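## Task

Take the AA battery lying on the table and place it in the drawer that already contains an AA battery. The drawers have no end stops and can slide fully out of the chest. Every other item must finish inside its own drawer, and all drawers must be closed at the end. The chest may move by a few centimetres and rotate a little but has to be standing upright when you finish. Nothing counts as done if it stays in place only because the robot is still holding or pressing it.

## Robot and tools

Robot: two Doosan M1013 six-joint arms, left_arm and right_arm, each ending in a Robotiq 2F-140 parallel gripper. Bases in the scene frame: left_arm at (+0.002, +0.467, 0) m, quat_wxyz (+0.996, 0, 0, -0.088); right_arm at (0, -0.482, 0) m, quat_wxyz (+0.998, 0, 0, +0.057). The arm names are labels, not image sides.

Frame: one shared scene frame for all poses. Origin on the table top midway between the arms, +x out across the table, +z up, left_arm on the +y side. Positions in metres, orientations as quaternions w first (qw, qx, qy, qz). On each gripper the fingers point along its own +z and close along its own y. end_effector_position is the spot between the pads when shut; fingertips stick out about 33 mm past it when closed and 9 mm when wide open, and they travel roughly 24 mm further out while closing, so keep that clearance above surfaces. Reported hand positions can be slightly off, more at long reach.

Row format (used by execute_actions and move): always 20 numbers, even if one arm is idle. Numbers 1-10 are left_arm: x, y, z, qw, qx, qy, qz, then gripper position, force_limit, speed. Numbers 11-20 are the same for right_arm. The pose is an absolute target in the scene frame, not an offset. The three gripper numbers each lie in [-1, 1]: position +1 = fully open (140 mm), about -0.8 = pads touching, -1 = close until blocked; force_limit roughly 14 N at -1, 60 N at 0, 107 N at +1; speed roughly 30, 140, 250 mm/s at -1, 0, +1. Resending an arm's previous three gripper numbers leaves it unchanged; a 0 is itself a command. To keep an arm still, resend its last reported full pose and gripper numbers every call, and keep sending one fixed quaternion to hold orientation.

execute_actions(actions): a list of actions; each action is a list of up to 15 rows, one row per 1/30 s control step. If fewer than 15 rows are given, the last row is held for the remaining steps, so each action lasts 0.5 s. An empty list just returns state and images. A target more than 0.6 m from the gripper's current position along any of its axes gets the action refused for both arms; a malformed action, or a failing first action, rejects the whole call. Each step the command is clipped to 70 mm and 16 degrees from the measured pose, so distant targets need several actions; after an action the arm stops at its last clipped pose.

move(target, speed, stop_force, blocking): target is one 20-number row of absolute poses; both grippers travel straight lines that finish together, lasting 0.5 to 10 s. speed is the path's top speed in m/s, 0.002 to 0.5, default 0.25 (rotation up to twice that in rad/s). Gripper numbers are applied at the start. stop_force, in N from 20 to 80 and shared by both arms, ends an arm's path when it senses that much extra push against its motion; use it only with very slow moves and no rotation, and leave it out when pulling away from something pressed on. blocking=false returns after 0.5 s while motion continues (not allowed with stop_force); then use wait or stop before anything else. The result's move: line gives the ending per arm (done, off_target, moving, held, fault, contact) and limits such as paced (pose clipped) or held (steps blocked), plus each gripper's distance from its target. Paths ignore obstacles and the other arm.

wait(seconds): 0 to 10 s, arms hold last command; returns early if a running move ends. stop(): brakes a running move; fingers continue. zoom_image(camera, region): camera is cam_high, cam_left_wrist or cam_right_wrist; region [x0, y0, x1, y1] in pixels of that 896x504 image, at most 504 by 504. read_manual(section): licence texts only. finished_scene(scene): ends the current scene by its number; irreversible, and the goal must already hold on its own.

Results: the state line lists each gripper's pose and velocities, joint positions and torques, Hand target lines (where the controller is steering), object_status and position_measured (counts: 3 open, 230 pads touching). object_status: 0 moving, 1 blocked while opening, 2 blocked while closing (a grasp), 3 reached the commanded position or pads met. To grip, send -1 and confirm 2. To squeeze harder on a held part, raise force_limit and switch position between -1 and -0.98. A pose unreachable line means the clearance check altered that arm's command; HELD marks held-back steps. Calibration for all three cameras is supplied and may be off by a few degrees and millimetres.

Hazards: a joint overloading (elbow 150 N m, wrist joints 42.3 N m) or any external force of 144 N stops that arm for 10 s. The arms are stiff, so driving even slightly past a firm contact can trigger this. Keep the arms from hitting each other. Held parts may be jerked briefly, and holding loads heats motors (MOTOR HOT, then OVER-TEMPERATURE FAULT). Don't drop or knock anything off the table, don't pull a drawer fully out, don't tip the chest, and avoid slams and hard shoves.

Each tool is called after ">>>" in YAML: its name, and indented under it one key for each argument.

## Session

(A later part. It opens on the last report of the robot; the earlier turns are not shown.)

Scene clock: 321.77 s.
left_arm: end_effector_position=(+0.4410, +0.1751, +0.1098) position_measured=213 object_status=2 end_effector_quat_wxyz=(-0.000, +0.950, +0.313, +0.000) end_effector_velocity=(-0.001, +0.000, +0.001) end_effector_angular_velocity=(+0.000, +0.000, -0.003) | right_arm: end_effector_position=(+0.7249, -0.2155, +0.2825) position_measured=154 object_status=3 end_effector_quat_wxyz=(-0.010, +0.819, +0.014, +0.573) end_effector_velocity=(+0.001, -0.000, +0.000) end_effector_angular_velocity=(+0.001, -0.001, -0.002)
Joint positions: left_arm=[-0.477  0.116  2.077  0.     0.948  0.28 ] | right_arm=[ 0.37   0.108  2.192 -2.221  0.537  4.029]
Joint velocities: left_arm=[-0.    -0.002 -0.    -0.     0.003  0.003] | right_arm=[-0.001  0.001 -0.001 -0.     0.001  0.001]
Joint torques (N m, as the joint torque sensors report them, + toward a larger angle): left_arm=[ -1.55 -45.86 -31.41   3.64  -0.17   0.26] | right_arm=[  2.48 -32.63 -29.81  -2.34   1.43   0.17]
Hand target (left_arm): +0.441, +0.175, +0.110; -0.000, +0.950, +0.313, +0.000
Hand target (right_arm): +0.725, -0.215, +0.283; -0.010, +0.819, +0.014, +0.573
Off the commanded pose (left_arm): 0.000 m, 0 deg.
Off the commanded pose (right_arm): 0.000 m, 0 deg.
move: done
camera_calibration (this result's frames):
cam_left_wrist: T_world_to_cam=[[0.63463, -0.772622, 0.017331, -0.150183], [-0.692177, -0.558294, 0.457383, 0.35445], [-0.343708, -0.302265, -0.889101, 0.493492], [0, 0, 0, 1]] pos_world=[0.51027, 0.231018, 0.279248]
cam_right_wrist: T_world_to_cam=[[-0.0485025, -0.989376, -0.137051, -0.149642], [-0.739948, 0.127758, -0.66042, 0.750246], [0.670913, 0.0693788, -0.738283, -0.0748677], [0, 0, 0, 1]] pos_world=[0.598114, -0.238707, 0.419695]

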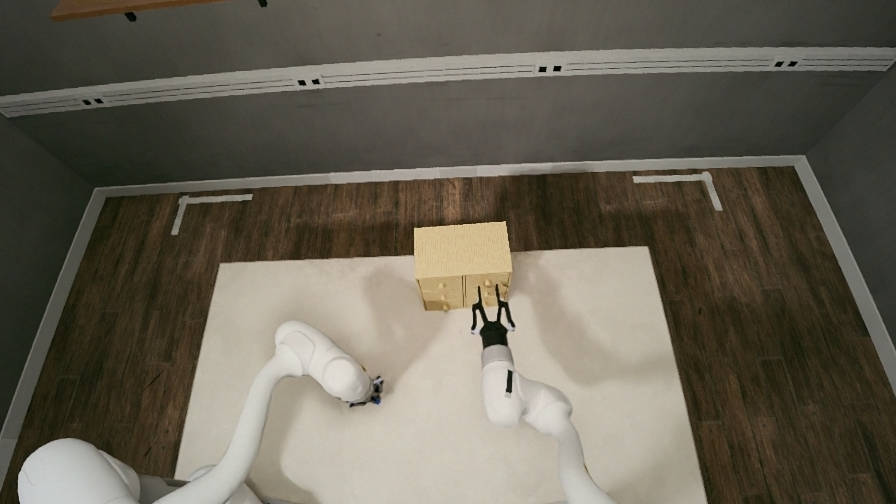

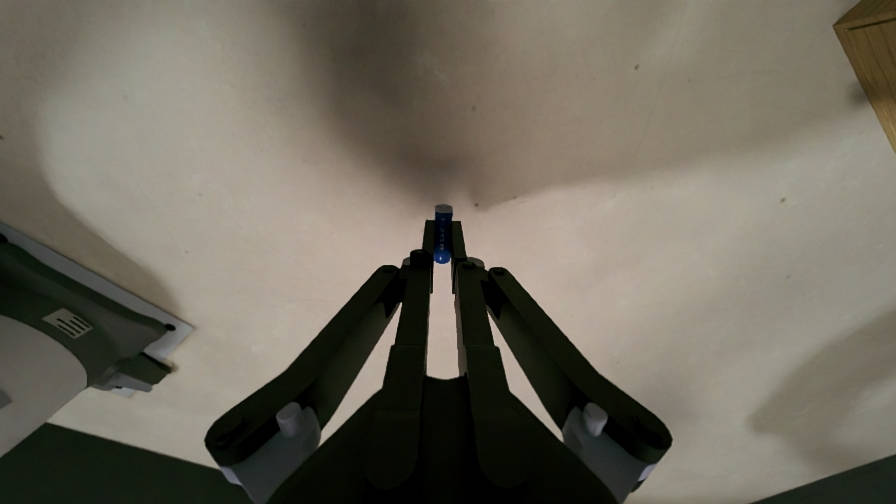

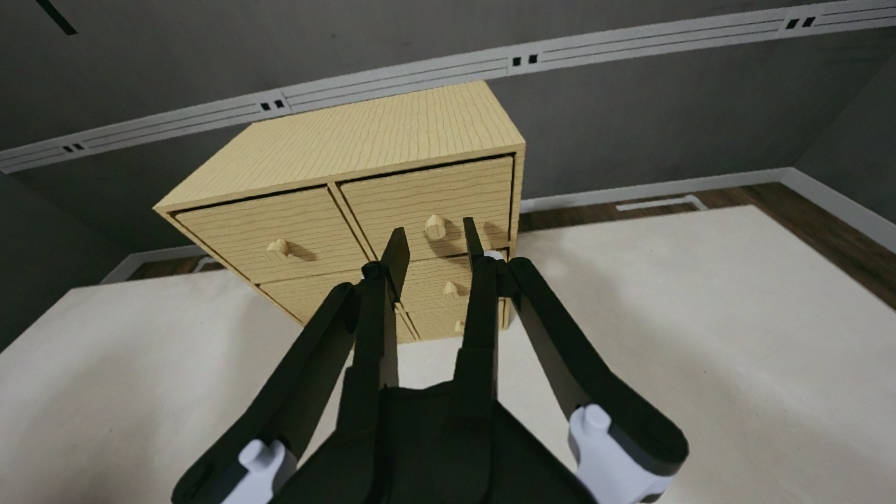

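>>> move:
  target: [0.441, 0.175, 0.13, 0, 0.9497, 0.3132, 0, -1, -0.2, -0.5, 0.737, -0.215, 0.2825, -0.0100, 0.8191, 0.0143, 0.5735, -0.2, 0, 0.5]
  speed: 0.05

>>> move:
  target: [0.441, 0.175, 0.15, 0, 0.9497, 0.3132, 0, -1, -0.2, -0.5, 0.737, -0.215, 0.2825, -0.0100, 0.8191, 0.0143, 0.5735, -1, 0, -0.3]
  speed: 0.05

>>> zoom_image:
  camera: "cam_right_wrist"
  region: [350, 140, 510, 300]

Scene clock: 377.33 s.
left_arm: end_effector_position=(+0.4410, +0.1750, +0.1299) position_measured=213 object_status=2 end_effector_quat_wxyz=(-0.000, +0.950, +0.313, +0.000) end_effector_velocity=(+0.000, +0.000, +0.001) end_effector_angular_velocity=(+0.000, +0.000, -0.001) | right_arm: end_effector_position=(+0.7369, -0.2150, +0.2825) position_measured=154 object_status=3 end_effector_quat_wxyz=(-0.010, +0.819, +0.014, +0.573) end_effector_velocity=(+0.001, +0.000, -0.000) end_effector_angular_velocity=(-0.001, +0.000, +0.001)
Joint positions: left_arm=[-0.477  0.095  2.057  0.     0.989  0.28 ] | right_arm=[ 0.359  0.124  2.174 -2.232  0.529  4.034]
Joint velocities: left_arm=[ 0.    -0.001 -0.001 -0.     0.003  0.002] | right_arm=[-0.001  0.001 -0.001 -0.002 -0.001  0.   ]
Joint torques (N m, as the joint torque sensors report them, + toward a larger angle): left_arm=[ -2.28 -47.49 -33.01   3.92  -0.59   0.29] | right_arm=[  0.5  -35.38 -30.23  -2.79   1.14  -0.04]
Hand target (left_arm): +0.441, +0.175, +0.130; -0.000, +0.950, +0.313, +0.000
Hand target (right_arm): +0.737, -0.215, +0.283; -0.010, +0.819, +0.014, +0.573
Off the commanded pose (left_arm): 0.000 m, 0 deg.
Off the commanded pose (right_arm): 0.000 m, 0 deg.
move: done
camera_calibration (this result's frames):
cam_left_wrist: T_world_to_cam=[[0.634548, -0.772688, 0.0173795, -0.150515], [-0.692211, -0.55817, 0.457483, 0.345243], [-0.34379, -0.302325, -0.889049, 0.511315], [0, 0, 0, 1]] pos_world=[0.510275, 0.230987, 0.299258]
cam_right_wrist: T_world_to_cam=[[-0.048495, -0.989374, -0.137068, -0.148588], [-0.739945, 0.127764, -0.660423, 0.759056], [0.670917, 0.0693952, -0.738278, -0.0829422], [0, 0, 0, 1]] pos_world=[0.610101, -0.238233, 0.419697]

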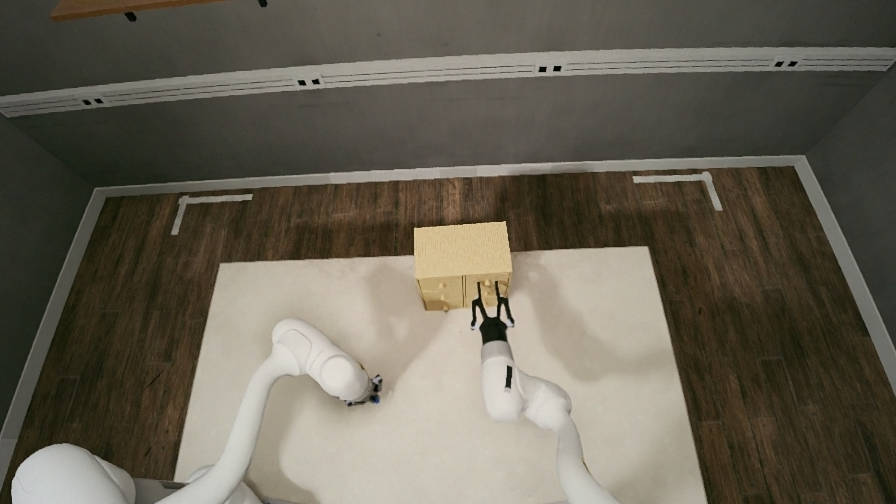

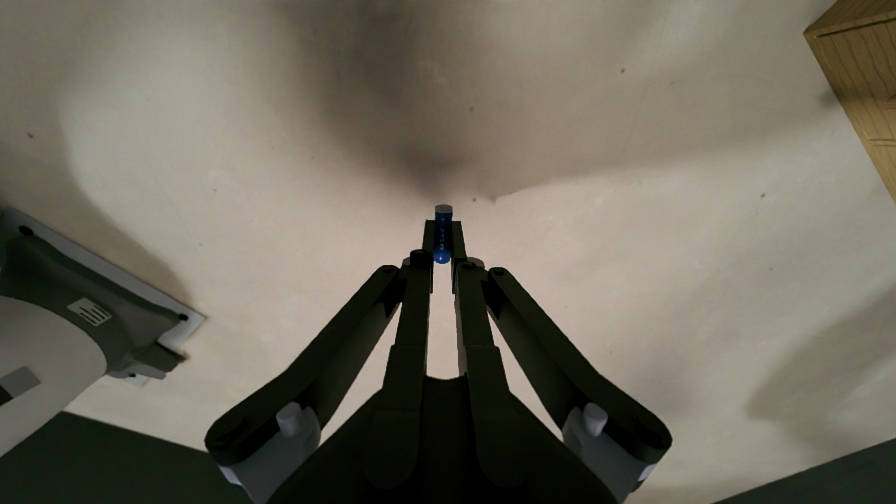

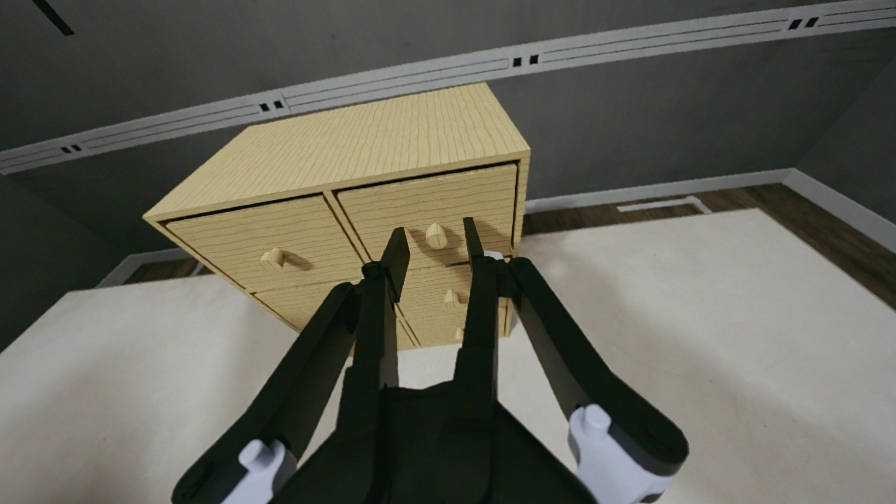

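Scene clock: 378.10 s.
left_arm: end_effector_position=(+0.4410, +0.1750, +0.1499) position_measured=213 object_status=2 end_effector_quat_wxyz=(-0.000, +0.950, +0.313, +0.000) end_effector_velocity=(+0.000, -0.000, +0.001) end_effector_angular_velocity=(+0.000, +0.000, +0.001) | right_arm: end_effector_position=(+0.7370, -0.2150, +0.2825) position_measured=214 object_status=2 end_effector_quat_wxyz=(-0.010, +0.819, +0.014, +0.573) end_effector_velocity=(+0.000, +0.000, -0.001) end_effector_angular_velocity=(-0.000, +0.001, +0.001)
Joint positions: left_arm=[-0.477  0.076  2.037  0.     1.029  0.28 ] | right_arm=[ 0.359  0.124  2.174 -2.232  0.529  4.034]
Joint velocities: left_arm=[-0.    -0.    -0.003  0.     0.003 -0.002] | right_arm=[ 0.     0.001 -0.    -0.001 -0.     0.   ]
Joint torques (N m, as the joint torque sensors report them, + toward a larger angle): left_arm=[ -1.32 -45.06 -34.38   3.84  -0.9   -0.14] | right_arm=[  3.52 -32.34 -27.75  -2.29   0.81  -0.21]
Hand target (left_arm): +0.441, +0.175, +0.150; -0.000, +0.950, +0.313, +0.000
Hand target (right_arm): +0.737, -0.215, +0.283; -0.010, +0.819, +0.014, +0.573
Off the commanded pose (left_arm): 0.000 m, 0 deg.
Off the commanded pose (right_arm): 0.000 m, 0 deg.
move: done
camera_calibration (this result's frames):
cam_left_wrist: T_world_to_cam=[[0.634546, -0.77269, 0.0173813, -0.150862], [-0.692211, -0.558164, 0.457491, 0.336088], [-0.343797, -0.30233, -0.889044, 0.529097], [0, 0, 0, 1]] pos_world=[0.510275, 0.230985, 0.319256]
cam_right_wrist: T_world_to_cam=[[-0.048487, -0.989372, -0.137085, -0.148593], [-0.739922, 0.127772, -0.660447, 0.759127], [0.670943, 0.0694091, -0.738253, -0.083015], [0, 0, 0, 1]] pos_world=[0.610188, -0.238247, 0.419707]

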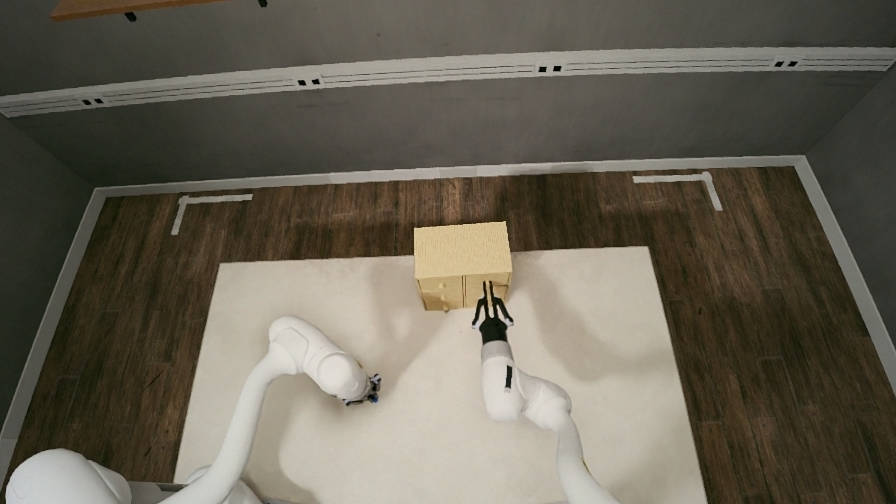

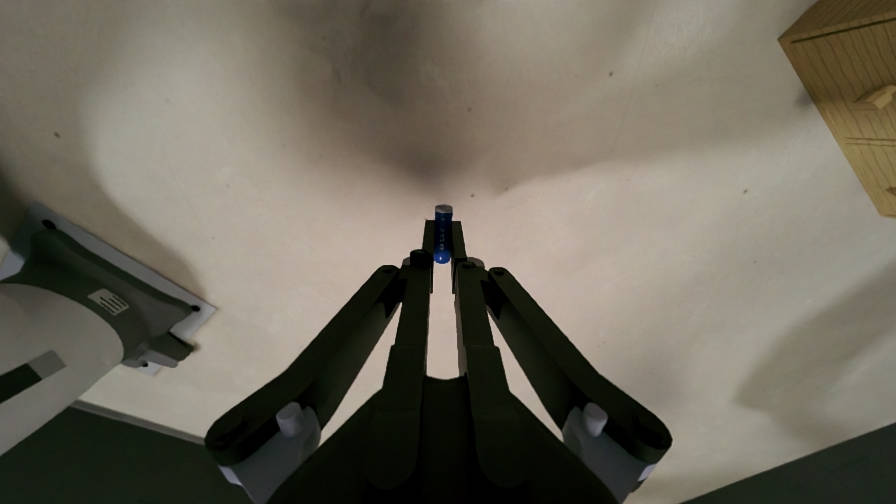

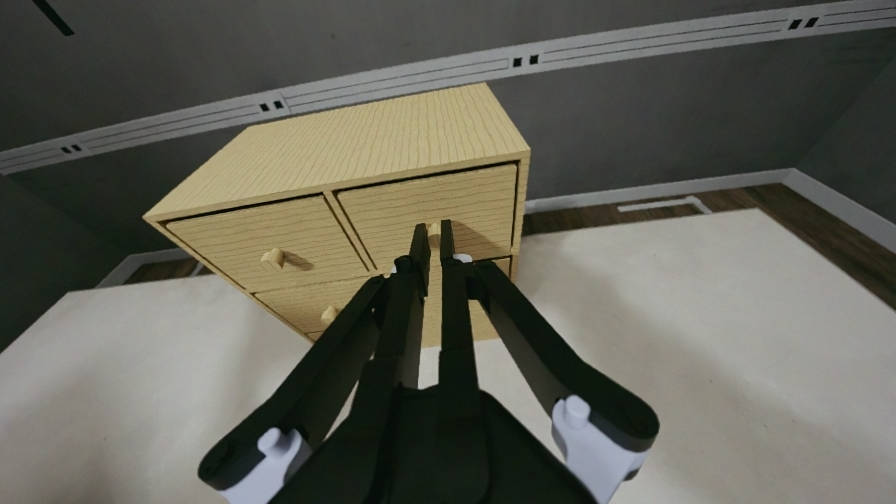

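Region (350, 140, 510, 300) of cam_right_wrist's 896x504 image, scaled by 3.150, with more detail than that image has.

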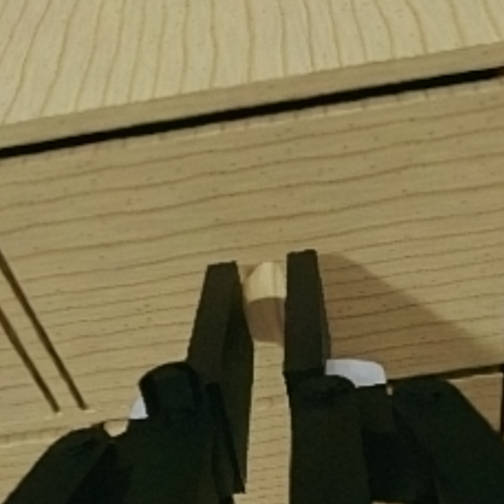

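>>> move:
  target: [0.47, 0.15, 0.22, 0, 0.83, 0.558, 0, -1, -0.2, -0.5, 0.707, -0.216, 0.2825, -0.0100, 0.8191, 0.0143, 0.5735, -1, 0, -0.3]
  speed: 0.25

>>> zoom_image:
  camera: "cam_high"
  region: [390, 200, 550, 330]

Scene clock: 397.93 s.
left_arm: end_effector_position=(+0.4699, +0.1500, +0.2199) position_measured=213 object_status=2 end_effector_quat_wxyz=(+0.000, +0.830, +0.558, +0.000) end_effector_velocity=(-0.000, -0.000, -0.000) end_effector_angular_velocity=(+0.002, +0.001, +0.006) | right_arm: end_effector_position=(+0.7070, -0.2160, +0.2825) position_measured=214 object_status=2 end_effector_quat_wxyz=(-0.010, +0.819, +0.014, +0.573) end_effector_velocity=(-0.000, -0.000, +0.001) end_effector_angular_velocity=(+0.000, -0.001, -0.001)
Joint positions: left_arm=[-0.481  0.08   1.892  0.     1.17  -0.27 ] | right_arm=[ 0.386  0.085  2.219 -2.202  0.549  4.02 ]
Joint velocities: left_arm=[-0.001  0.001 -0.001  0.001  0.002 -0.008] | right_arm=[ 0.    -0.001  0.     0.001  0.001 -0.   ]
Joint torques (N m, as the joint torque sensors report them, + toward a larger angle): left_arm=[  0.86 -49.97 -35.52   4.07  -0.53   0.54] | right_arm=[  3.33 -32.29 -28.31  -2.3    1.27   0.29]
Hand target (left_arm): +0.470, +0.150, +0.220; -0.000, +0.830, +0.558, +0.000
Hand target (right_arm): +0.707, -0.216, +0.282; -0.010, +0.819, +0.014, +0.573
Off the commanded pose (left_arm): 0.000 m, 0 deg.
Off the commanded pose (right_arm): 0.000 m, 0 deg.
move: done
camera_calibration (this result's frames):
cam_left_wrist: T_world_to_cam=[[0.943615, -0.330586, 0.0174323, -0.40134], [-0.301521, -0.836528, 0.457499, 0.168266], [-0.13666, -0.436959, -0.889039, 0.516666], [0, 0, 0, 1]] pos_world=[0.500054, 0.233844, 0.38935]
cam_right_wrist: T_world_to_cam=[[-0.0484779, -0.989371, -0.137097, -0.151081], [-0.739927, 0.127772, -0.660441, 0.737071], [0.670938, 0.0694247, -0.738256, -0.0628419], [0, 0, 0, 1]] pos_world=[0.580218, -0.239289, 0.419686]

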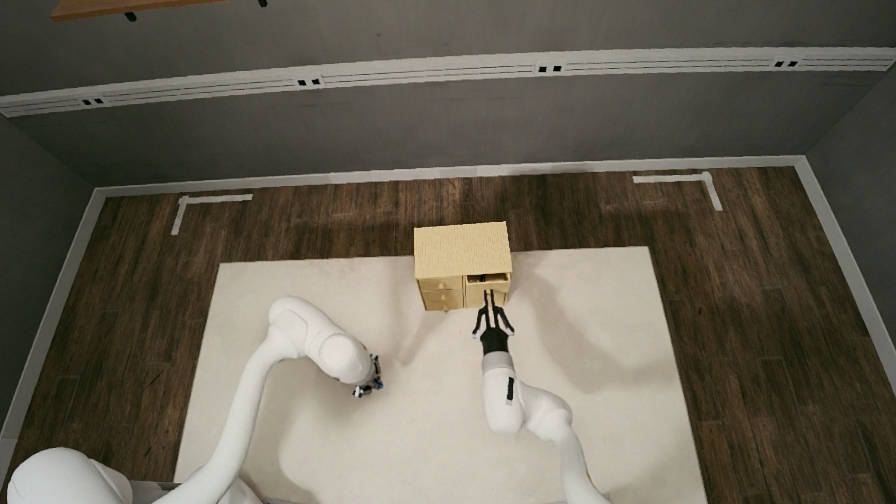

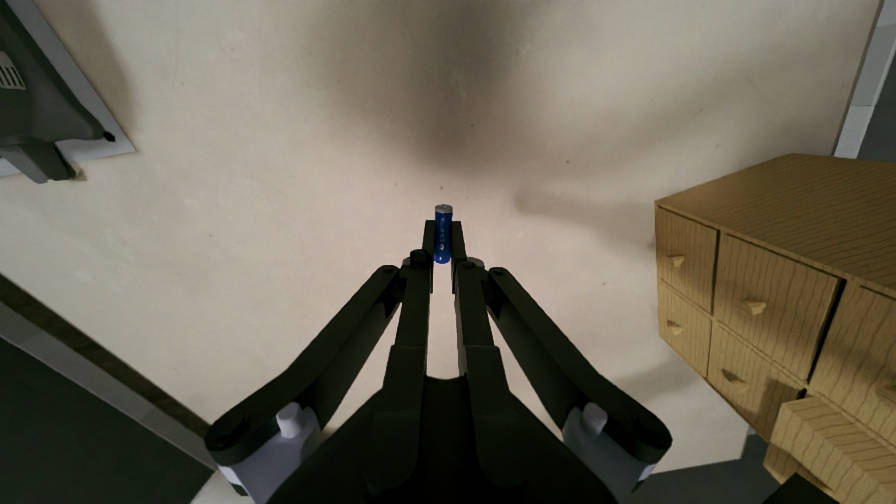

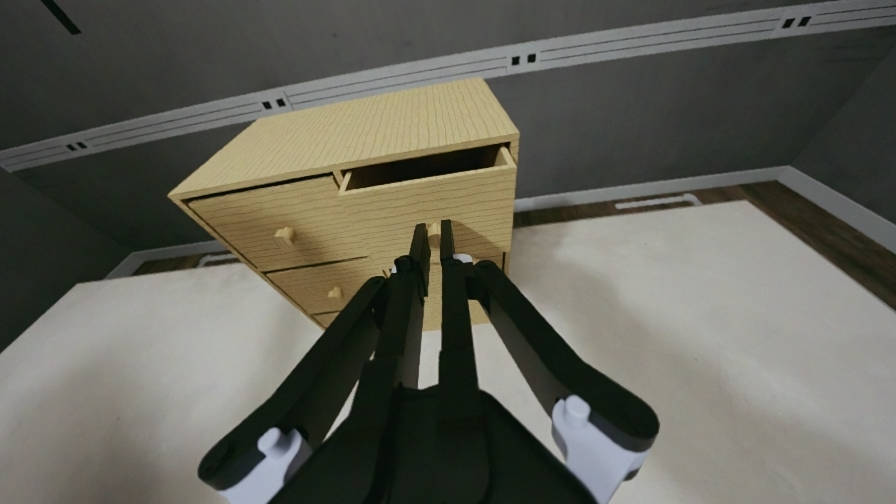

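Region (390, 200, 550, 330) of cam_high's 896x504 image, scaled by 3.150, with more detail than that image has; it fills the top 410 rows of this view, and the rest is white.

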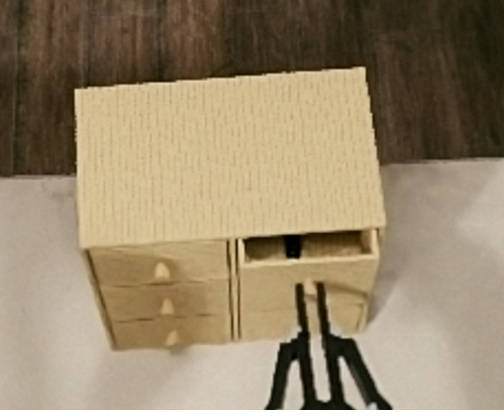

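>>> move:
  target: [0.72, -0.08, 0.42, 0, -0.01745, 0.99985, 0, -1, -0.2, -0.5, 0.637, -0.2185, 0.2825, -0.0100, 0.8191, 0.0143, 0.5735, -1, 0, -0.3]
  speed: 0.4

Scene clock: 417.73 s.
left_arm: end_effector_position=(+0.7196, -0.0802, +0.4201) position_measured=213 object_status=2 end_effector_quat_wxyz=(+0.000, -0.018, +1.000, -0.000) end_effector_velocity=(+0.000, -0.001, +0.000) end_effector_angular_velocity=(+0.002, +0.002, +0.005) | right_arm: end_effector_position=(+0.6370, -0.2186, +0.2825) position_measured=214 object_status=2 end_effector_quat_wxyz=(-0.010, +0.819, +0.014, +0.573) end_effector_velocity=(-0.001, +0.001, -0.001) end_effector_angular_velocity=(+0.001, +0.001, +0.001)
Joint positions: left_arm=[-0.514  0.599  0.813  0.     1.729 -2.296] | right_arm=[ 0.463 -0.006  2.316 -2.109  0.599  3.97 ]
Joint velocities: left_arm=[-0.001  0.005 -0.008  0.     0.006 -0.005] | right_arm=[ 0.001  0.     0.     0.001 -0.001  0.   ]
Joint torques (N m, as the joint torque sensors report them, + toward a larger angle): left_arm=[  -1.72 -100.28  -36.97    4.21   -0.18    0.17] | right_arm=[  1.72 -20.72 -30.74  -2.51   1.25  -0.54]
Hand target (left_arm): +0.720, -0.080, +0.420; +0.000, -0.018, +1.000, +0.000
Hand target (right_arm): +0.637, -0.219, +0.282; -0.010, +0.819, +0.014, +0.573
Off the commanded pose (left_arm): 0.000 m, 0 deg.
Off the commanded pose (right_arm): 0.000 m, 0 deg.
move: done
camera_calibration (this result's frames):
cam_left_wrist: T_world_to_cam=[[-0.0855282, 0.996186, 0.0172591, 0.130571], [0.886457, 0.0681765, 0.457763, -0.823083], [0.45484, 0.0544511, -0.888907, 0.24186], [0, 0, 0, 1]] pos_world=[0.630787, -0.0871274, 0.589514]
cam_right_wrist: T_world_to_cam=[[-0.0484729, -0.989367, -0.137126, -0.156995], [-0.739903, 0.127791, -0.660464, 0.685597], [0.670964, 0.0694456, -0.73823, -0.0157165], [0, 0, 0, 1]] pos_world=[0.510211, -0.241848, 0.419681]

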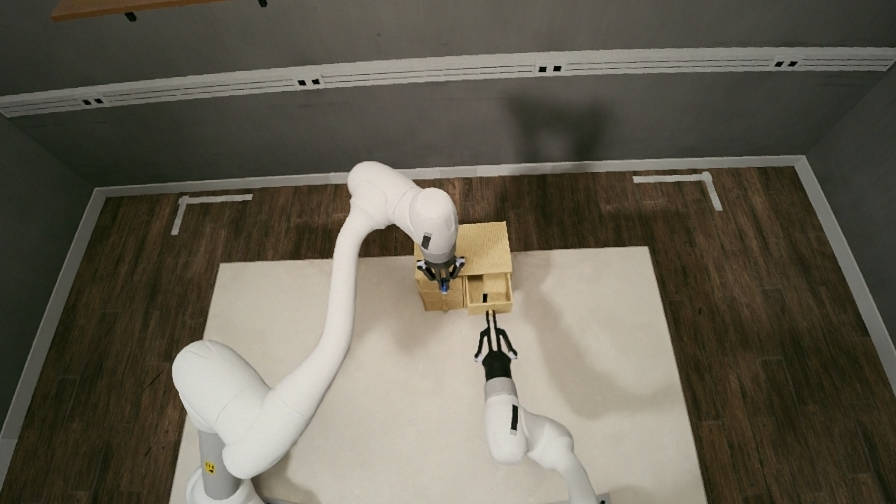

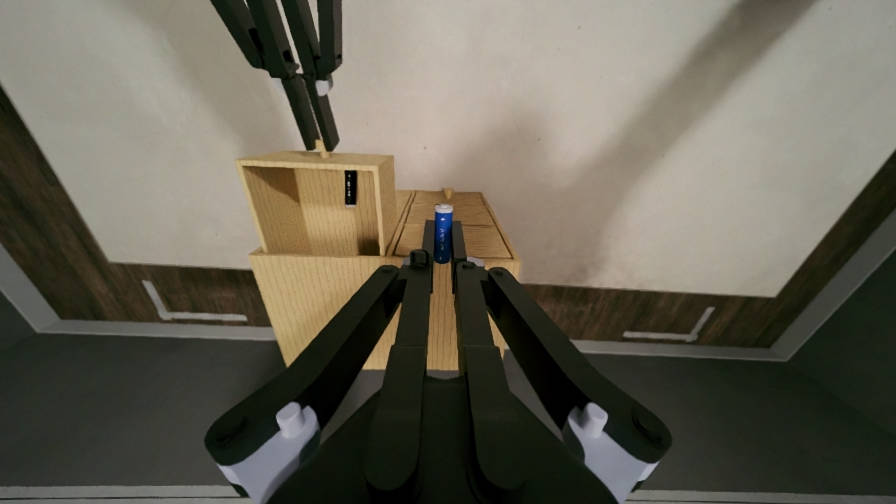

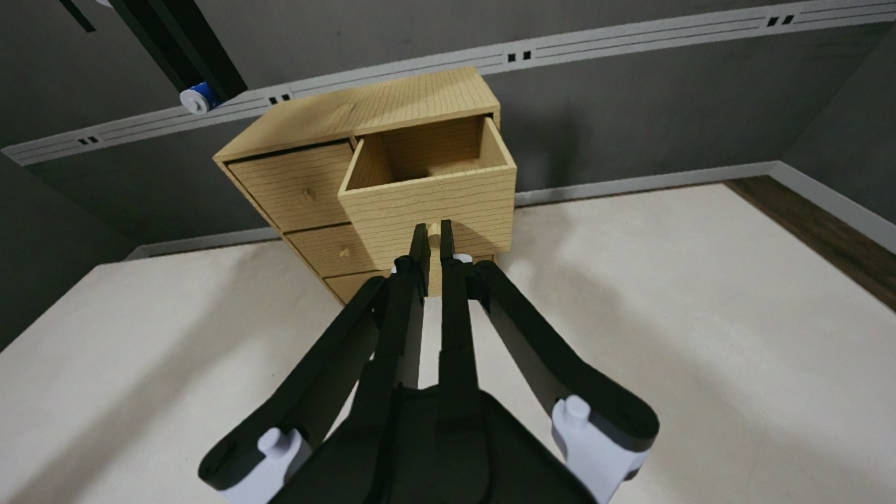

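>>> zoom_image:
  camera: "cam_left_wrist"
  region: [230, 120, 410, 270]

>>> zoom_image:
  camera: "cam_left_wrist"
  region: [320, 155, 385, 220]

Region (230, 120, 410, 270) of cam_left_wrist's 896x504 image, scaled by 2.800, with more detail than that image has.

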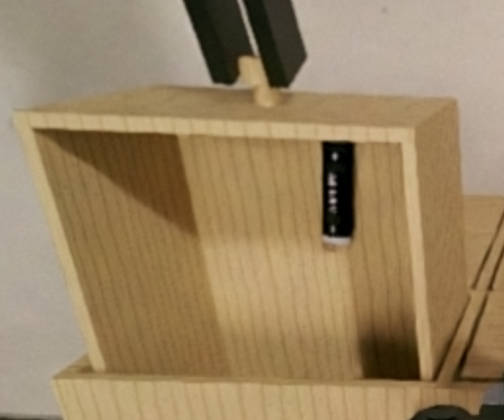

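Region (320, 155, 385, 220) of cam_left_wrist's 896x504 image, scaled by 7.754, with more detail than that image has.

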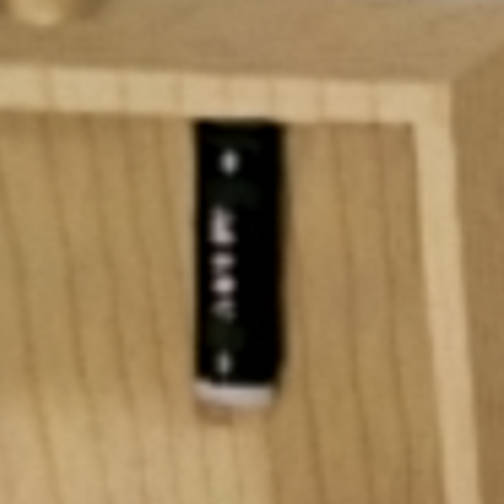

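>>> move:
  target: [0.735, -0.236, 0.375, -0.0018, -0.0174, 0.9944, -0.1045, -1, -0.2, -0.5, 0.637, -0.2185, 0.2825, -0.0100, 0.8191, 0.0143, 0.5735, -1, 0, -0.3]
  speed: 0.2

>>> zoom_image:
  camera: "cam_left_wrist"
  region: [330, 100, 570, 300]

Scene clock: 539.03 s.
left_arm: end_effector_position=(+0.7348, -0.2359, +0.3750) position_measured=213 object_status=2 end_effector_quat_wxyz=(-0.002, -0.017, +0.994, -0.104) end_effector_velocity=(+0.000, -0.001, +0.001) end_effector_angular_velocity=(-0.002, -0.001, +0.000) | right_arm: end_effector_position=(+0.6370, -0.2185, +0.2825) position_measured=214 object_status=2 end_effector_quat_wxyz=(-0.010, +0.819, +0.014, +0.573) end_effector_velocity=(+0.000, -0.001, +0.001) end_effector_angular_velocity=(-0.001, -0.002, -0.001)
Joint positions: left_arm=[-0.573  0.736  0.676 -0.153  1.586 -2.368] | right_arm=[ 0.463 -0.007  2.316 -2.108  0.6    3.97 ]
Joint velocities: left_arm=[-0.     0.001 -0.003 -0.001 -0.    -0.   ] | right_arm=[-0.001 -0.    -0.    -0.001  0.001 -0.   ]
Joint torques (N m, as the joint torque sensors report them, + toward a larger angle): left_arm=[  -0.97 -112.99  -39.42    4.01   -1.17    0.19] | right_arm=[  3.41 -22.2  -30.53  -2.65   1.08  -0.27]
Hand target (left_arm): +0.735, -0.236, +0.375; -0.002, -0.017, +0.994, -0.105
Hand target (right_arm): +0.637, -0.219, +0.283; -0.010, +0.819, +0.014, +0.573
Off the commanded pose (left_arm): 0.000 m, 0 deg.
Off the commanded pose (right_arm): 0.000 m, 0 deg.
move: done
camera_calibration (this result's frames):
cam_left_wrist: T_world_to_cam=[[-0.085197, 0.978072, -0.190044, 0.360986], [0.88661, 0.161447, 0.433426, -0.774267], [0.454604, -0.131569, -0.880923, 0.156614], [0, 0, 0, 1]] pos_world=[0.64603, -0.207462, 0.542156]
cam_right_wrist: T_world_to_cam=[[-0.0484856, -0.989371, -0.137091, -0.15692], [-0.739925, 0.127774, -0.660442, 0.685565], [0.670939, 0.0694151, -0.738256, -0.0156563], [0, 0, 0, 1]] pos_world=[0.510163, -0.241763, 0.419706]

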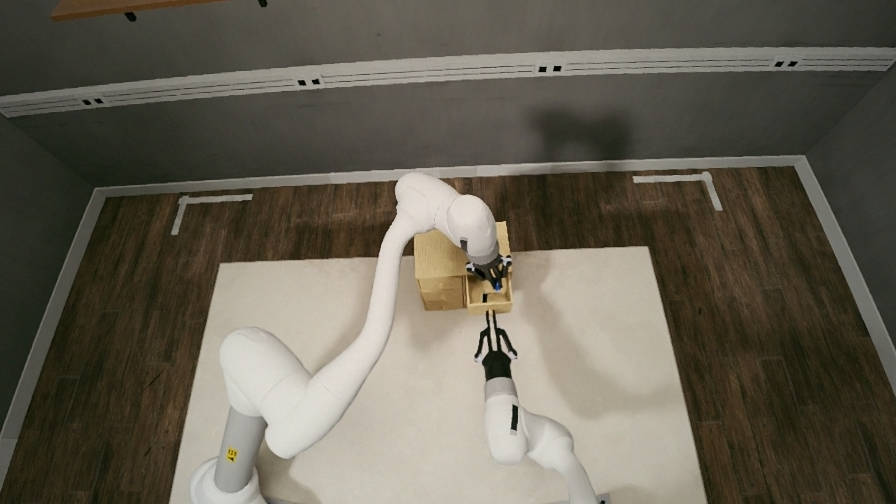

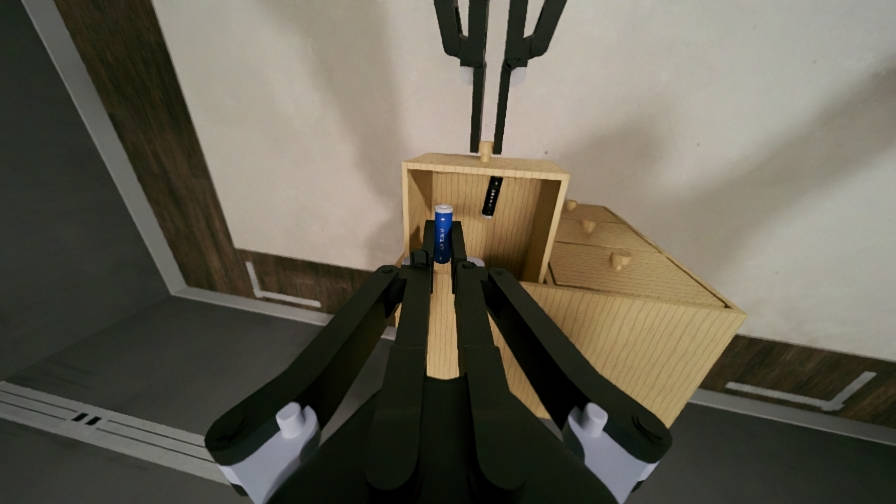

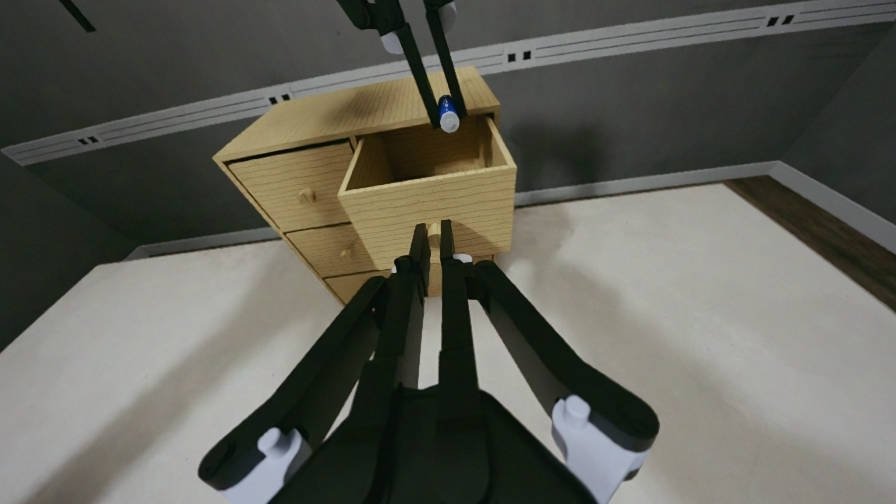

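Region (330, 100, 570, 300) of cam_left_wrist's 896x504 image, scaled by 2.100, with more detail than that image has.

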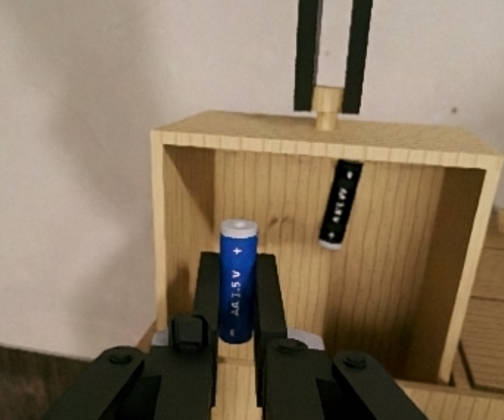

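>>> zoom_image:
  camera: "cam_left_wrist"
  region: [465, 165, 525, 225]

Region (465, 165, 525, 225) of cam_left_wrist's 896x504 image, scaled by 8.400, with more detail than that image has.

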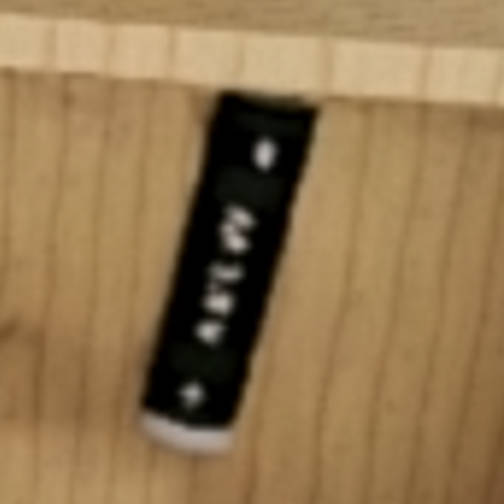

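>>> move:
  target: [0.735, -0.238, 0.282, -0.0018, -0.0174, 0.9944, -0.1045, -1, -0.2, -0.5, 0.637, -0.2185, 0.2825, -0.0100, 0.8191, 0.0143, 0.5735, -1, 0, -0.3]
  speed: 0.08

>>> zoom_image:
  camera: "cam_left_wrist"
  region: [330, 100, 570, 300]

Scene clock: 614.57 s.
left_arm: end_effector_position=(+0.7350, -0.2380, +0.2823) position_measured=213 object_status=2 end_effector_quat_wxyz=(-0.002, -0.017, +0.994, -0.105) end_effector_velocity=(+0.000, -0.001, -0.003) end_effector_angular_velocity=(+0.000, +0.000, -0.002) | right_arm: end_effector_position=(+0.6370, -0.2185, +0.2825) position_measured=214 object_status=2 end_effector_quat_wxyz=(-0.010, +0.819, +0.014, +0.573) end_effector_velocity=(-0.000, +0.000, -0.000) end_effector_angular_velocity=(-0.000, +0.001, +0.001)
Joint positions: left_arm=[-0.574  0.724  0.864 -0.155  1.412 -2.342] | right_arm=[ 0.463 -0.006  2.316 -2.108  0.6    3.97 ]
Joint velocities: left_arm=[-0.     0.002  0.002 -0.    -0.004  0.002] | right_arm=[ 0.     0.     0.    -0.    -0.001  0.   ]
Joint torques (N m, as the joint torque sensors report them, + toward a larger angle): left_arm=[  -1.94 -111.71  -40.35    4.01   -0.98   -0.01] | right_arm=[  3.65 -21.39 -28.83  -2.65   1.54  -0.16]
Hand target (left_arm): +0.735, -0.238, +0.282; -0.002, -0.017, +0.994, -0.104
Hand target (right_arm): +0.637, -0.218, +0.283; -0.010, +0.819, +0.014, +0.573
Off the commanded pose (left_arm): 0.000 m, 0 deg.
Off the commanded pose (right_arm): 0.000 m, 0 deg.
move: done
camera_calibration (this result's frames):
cam_left_wrist: T_world_to_cam=[[-0.0849676, 0.978064, -0.190187, 0.345255], [0.886573, 0.161324, 0.433548, -0.733907], [0.454719, -0.131777, -0.880832, 0.0744126], [0, 0, 0, 1]] pos_world=[0.64616, -0.209479, 0.449392]
cam_right_wrist: T_world_to_cam=[[-0.0484875, -0.989373, -0.137079, -0.156909], [-0.739937, 0.127767, -0.660431, 0.685573], [0.670927, 0.0694071, -0.738268, -0.0156718], [0, 0, 0, 1]] pos_world=[0.510187, -0.241747, 0.419695]

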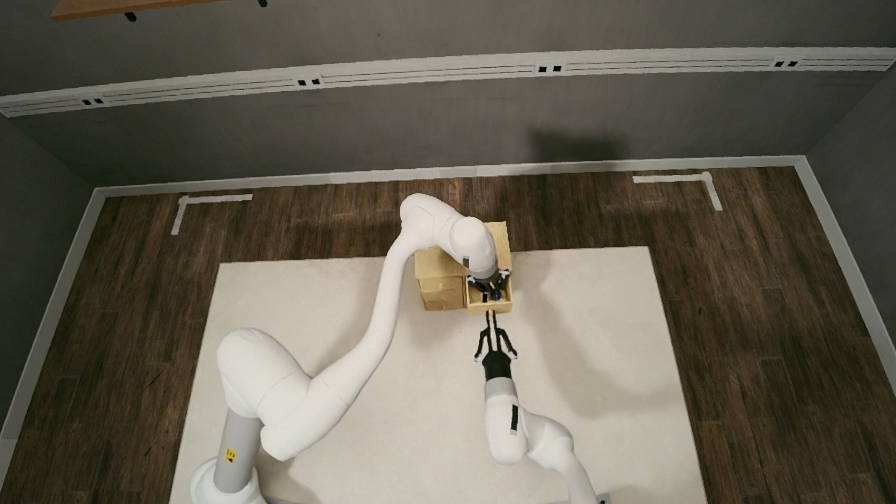

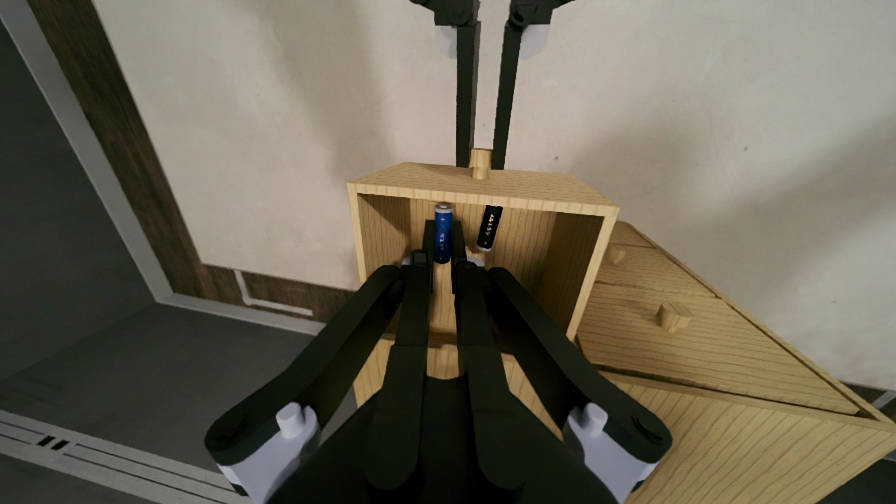

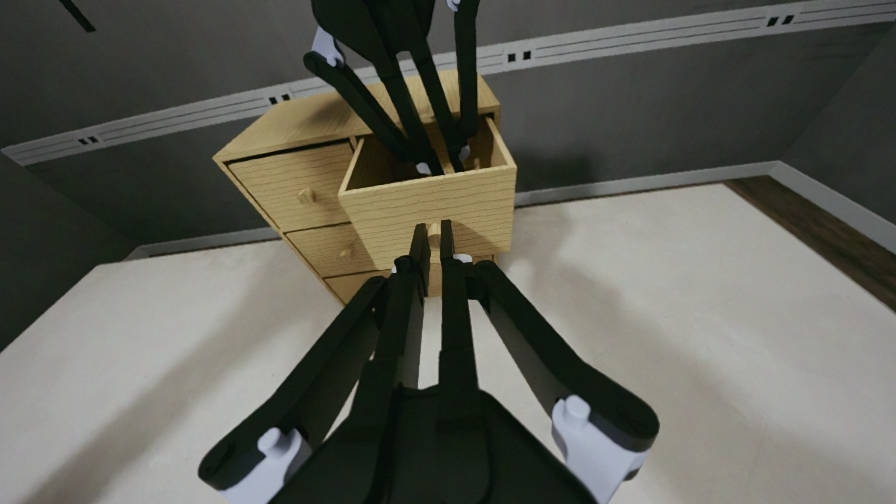

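Region (330, 100, 570, 300) of cam_left_wrist's 896x504 image, scaled by 2.100, with more detail than that image has.

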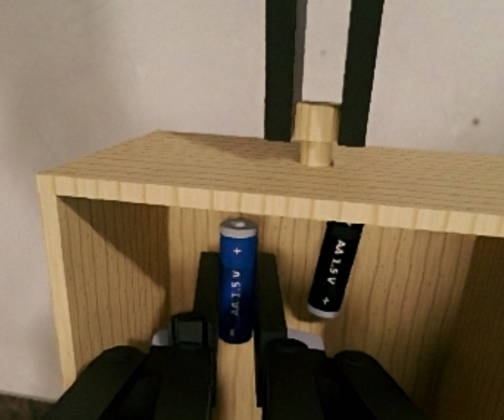

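>>> zoom_image:
  camera: "cam_left_wrist"
  region: [425, 195, 515, 275]

Region (425, 195, 515, 275) of cam_left_wrist's 896x504 image, scaled by 5.600, with more detail than that image has.

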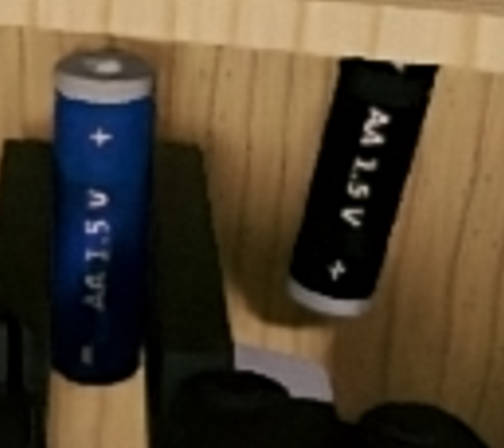

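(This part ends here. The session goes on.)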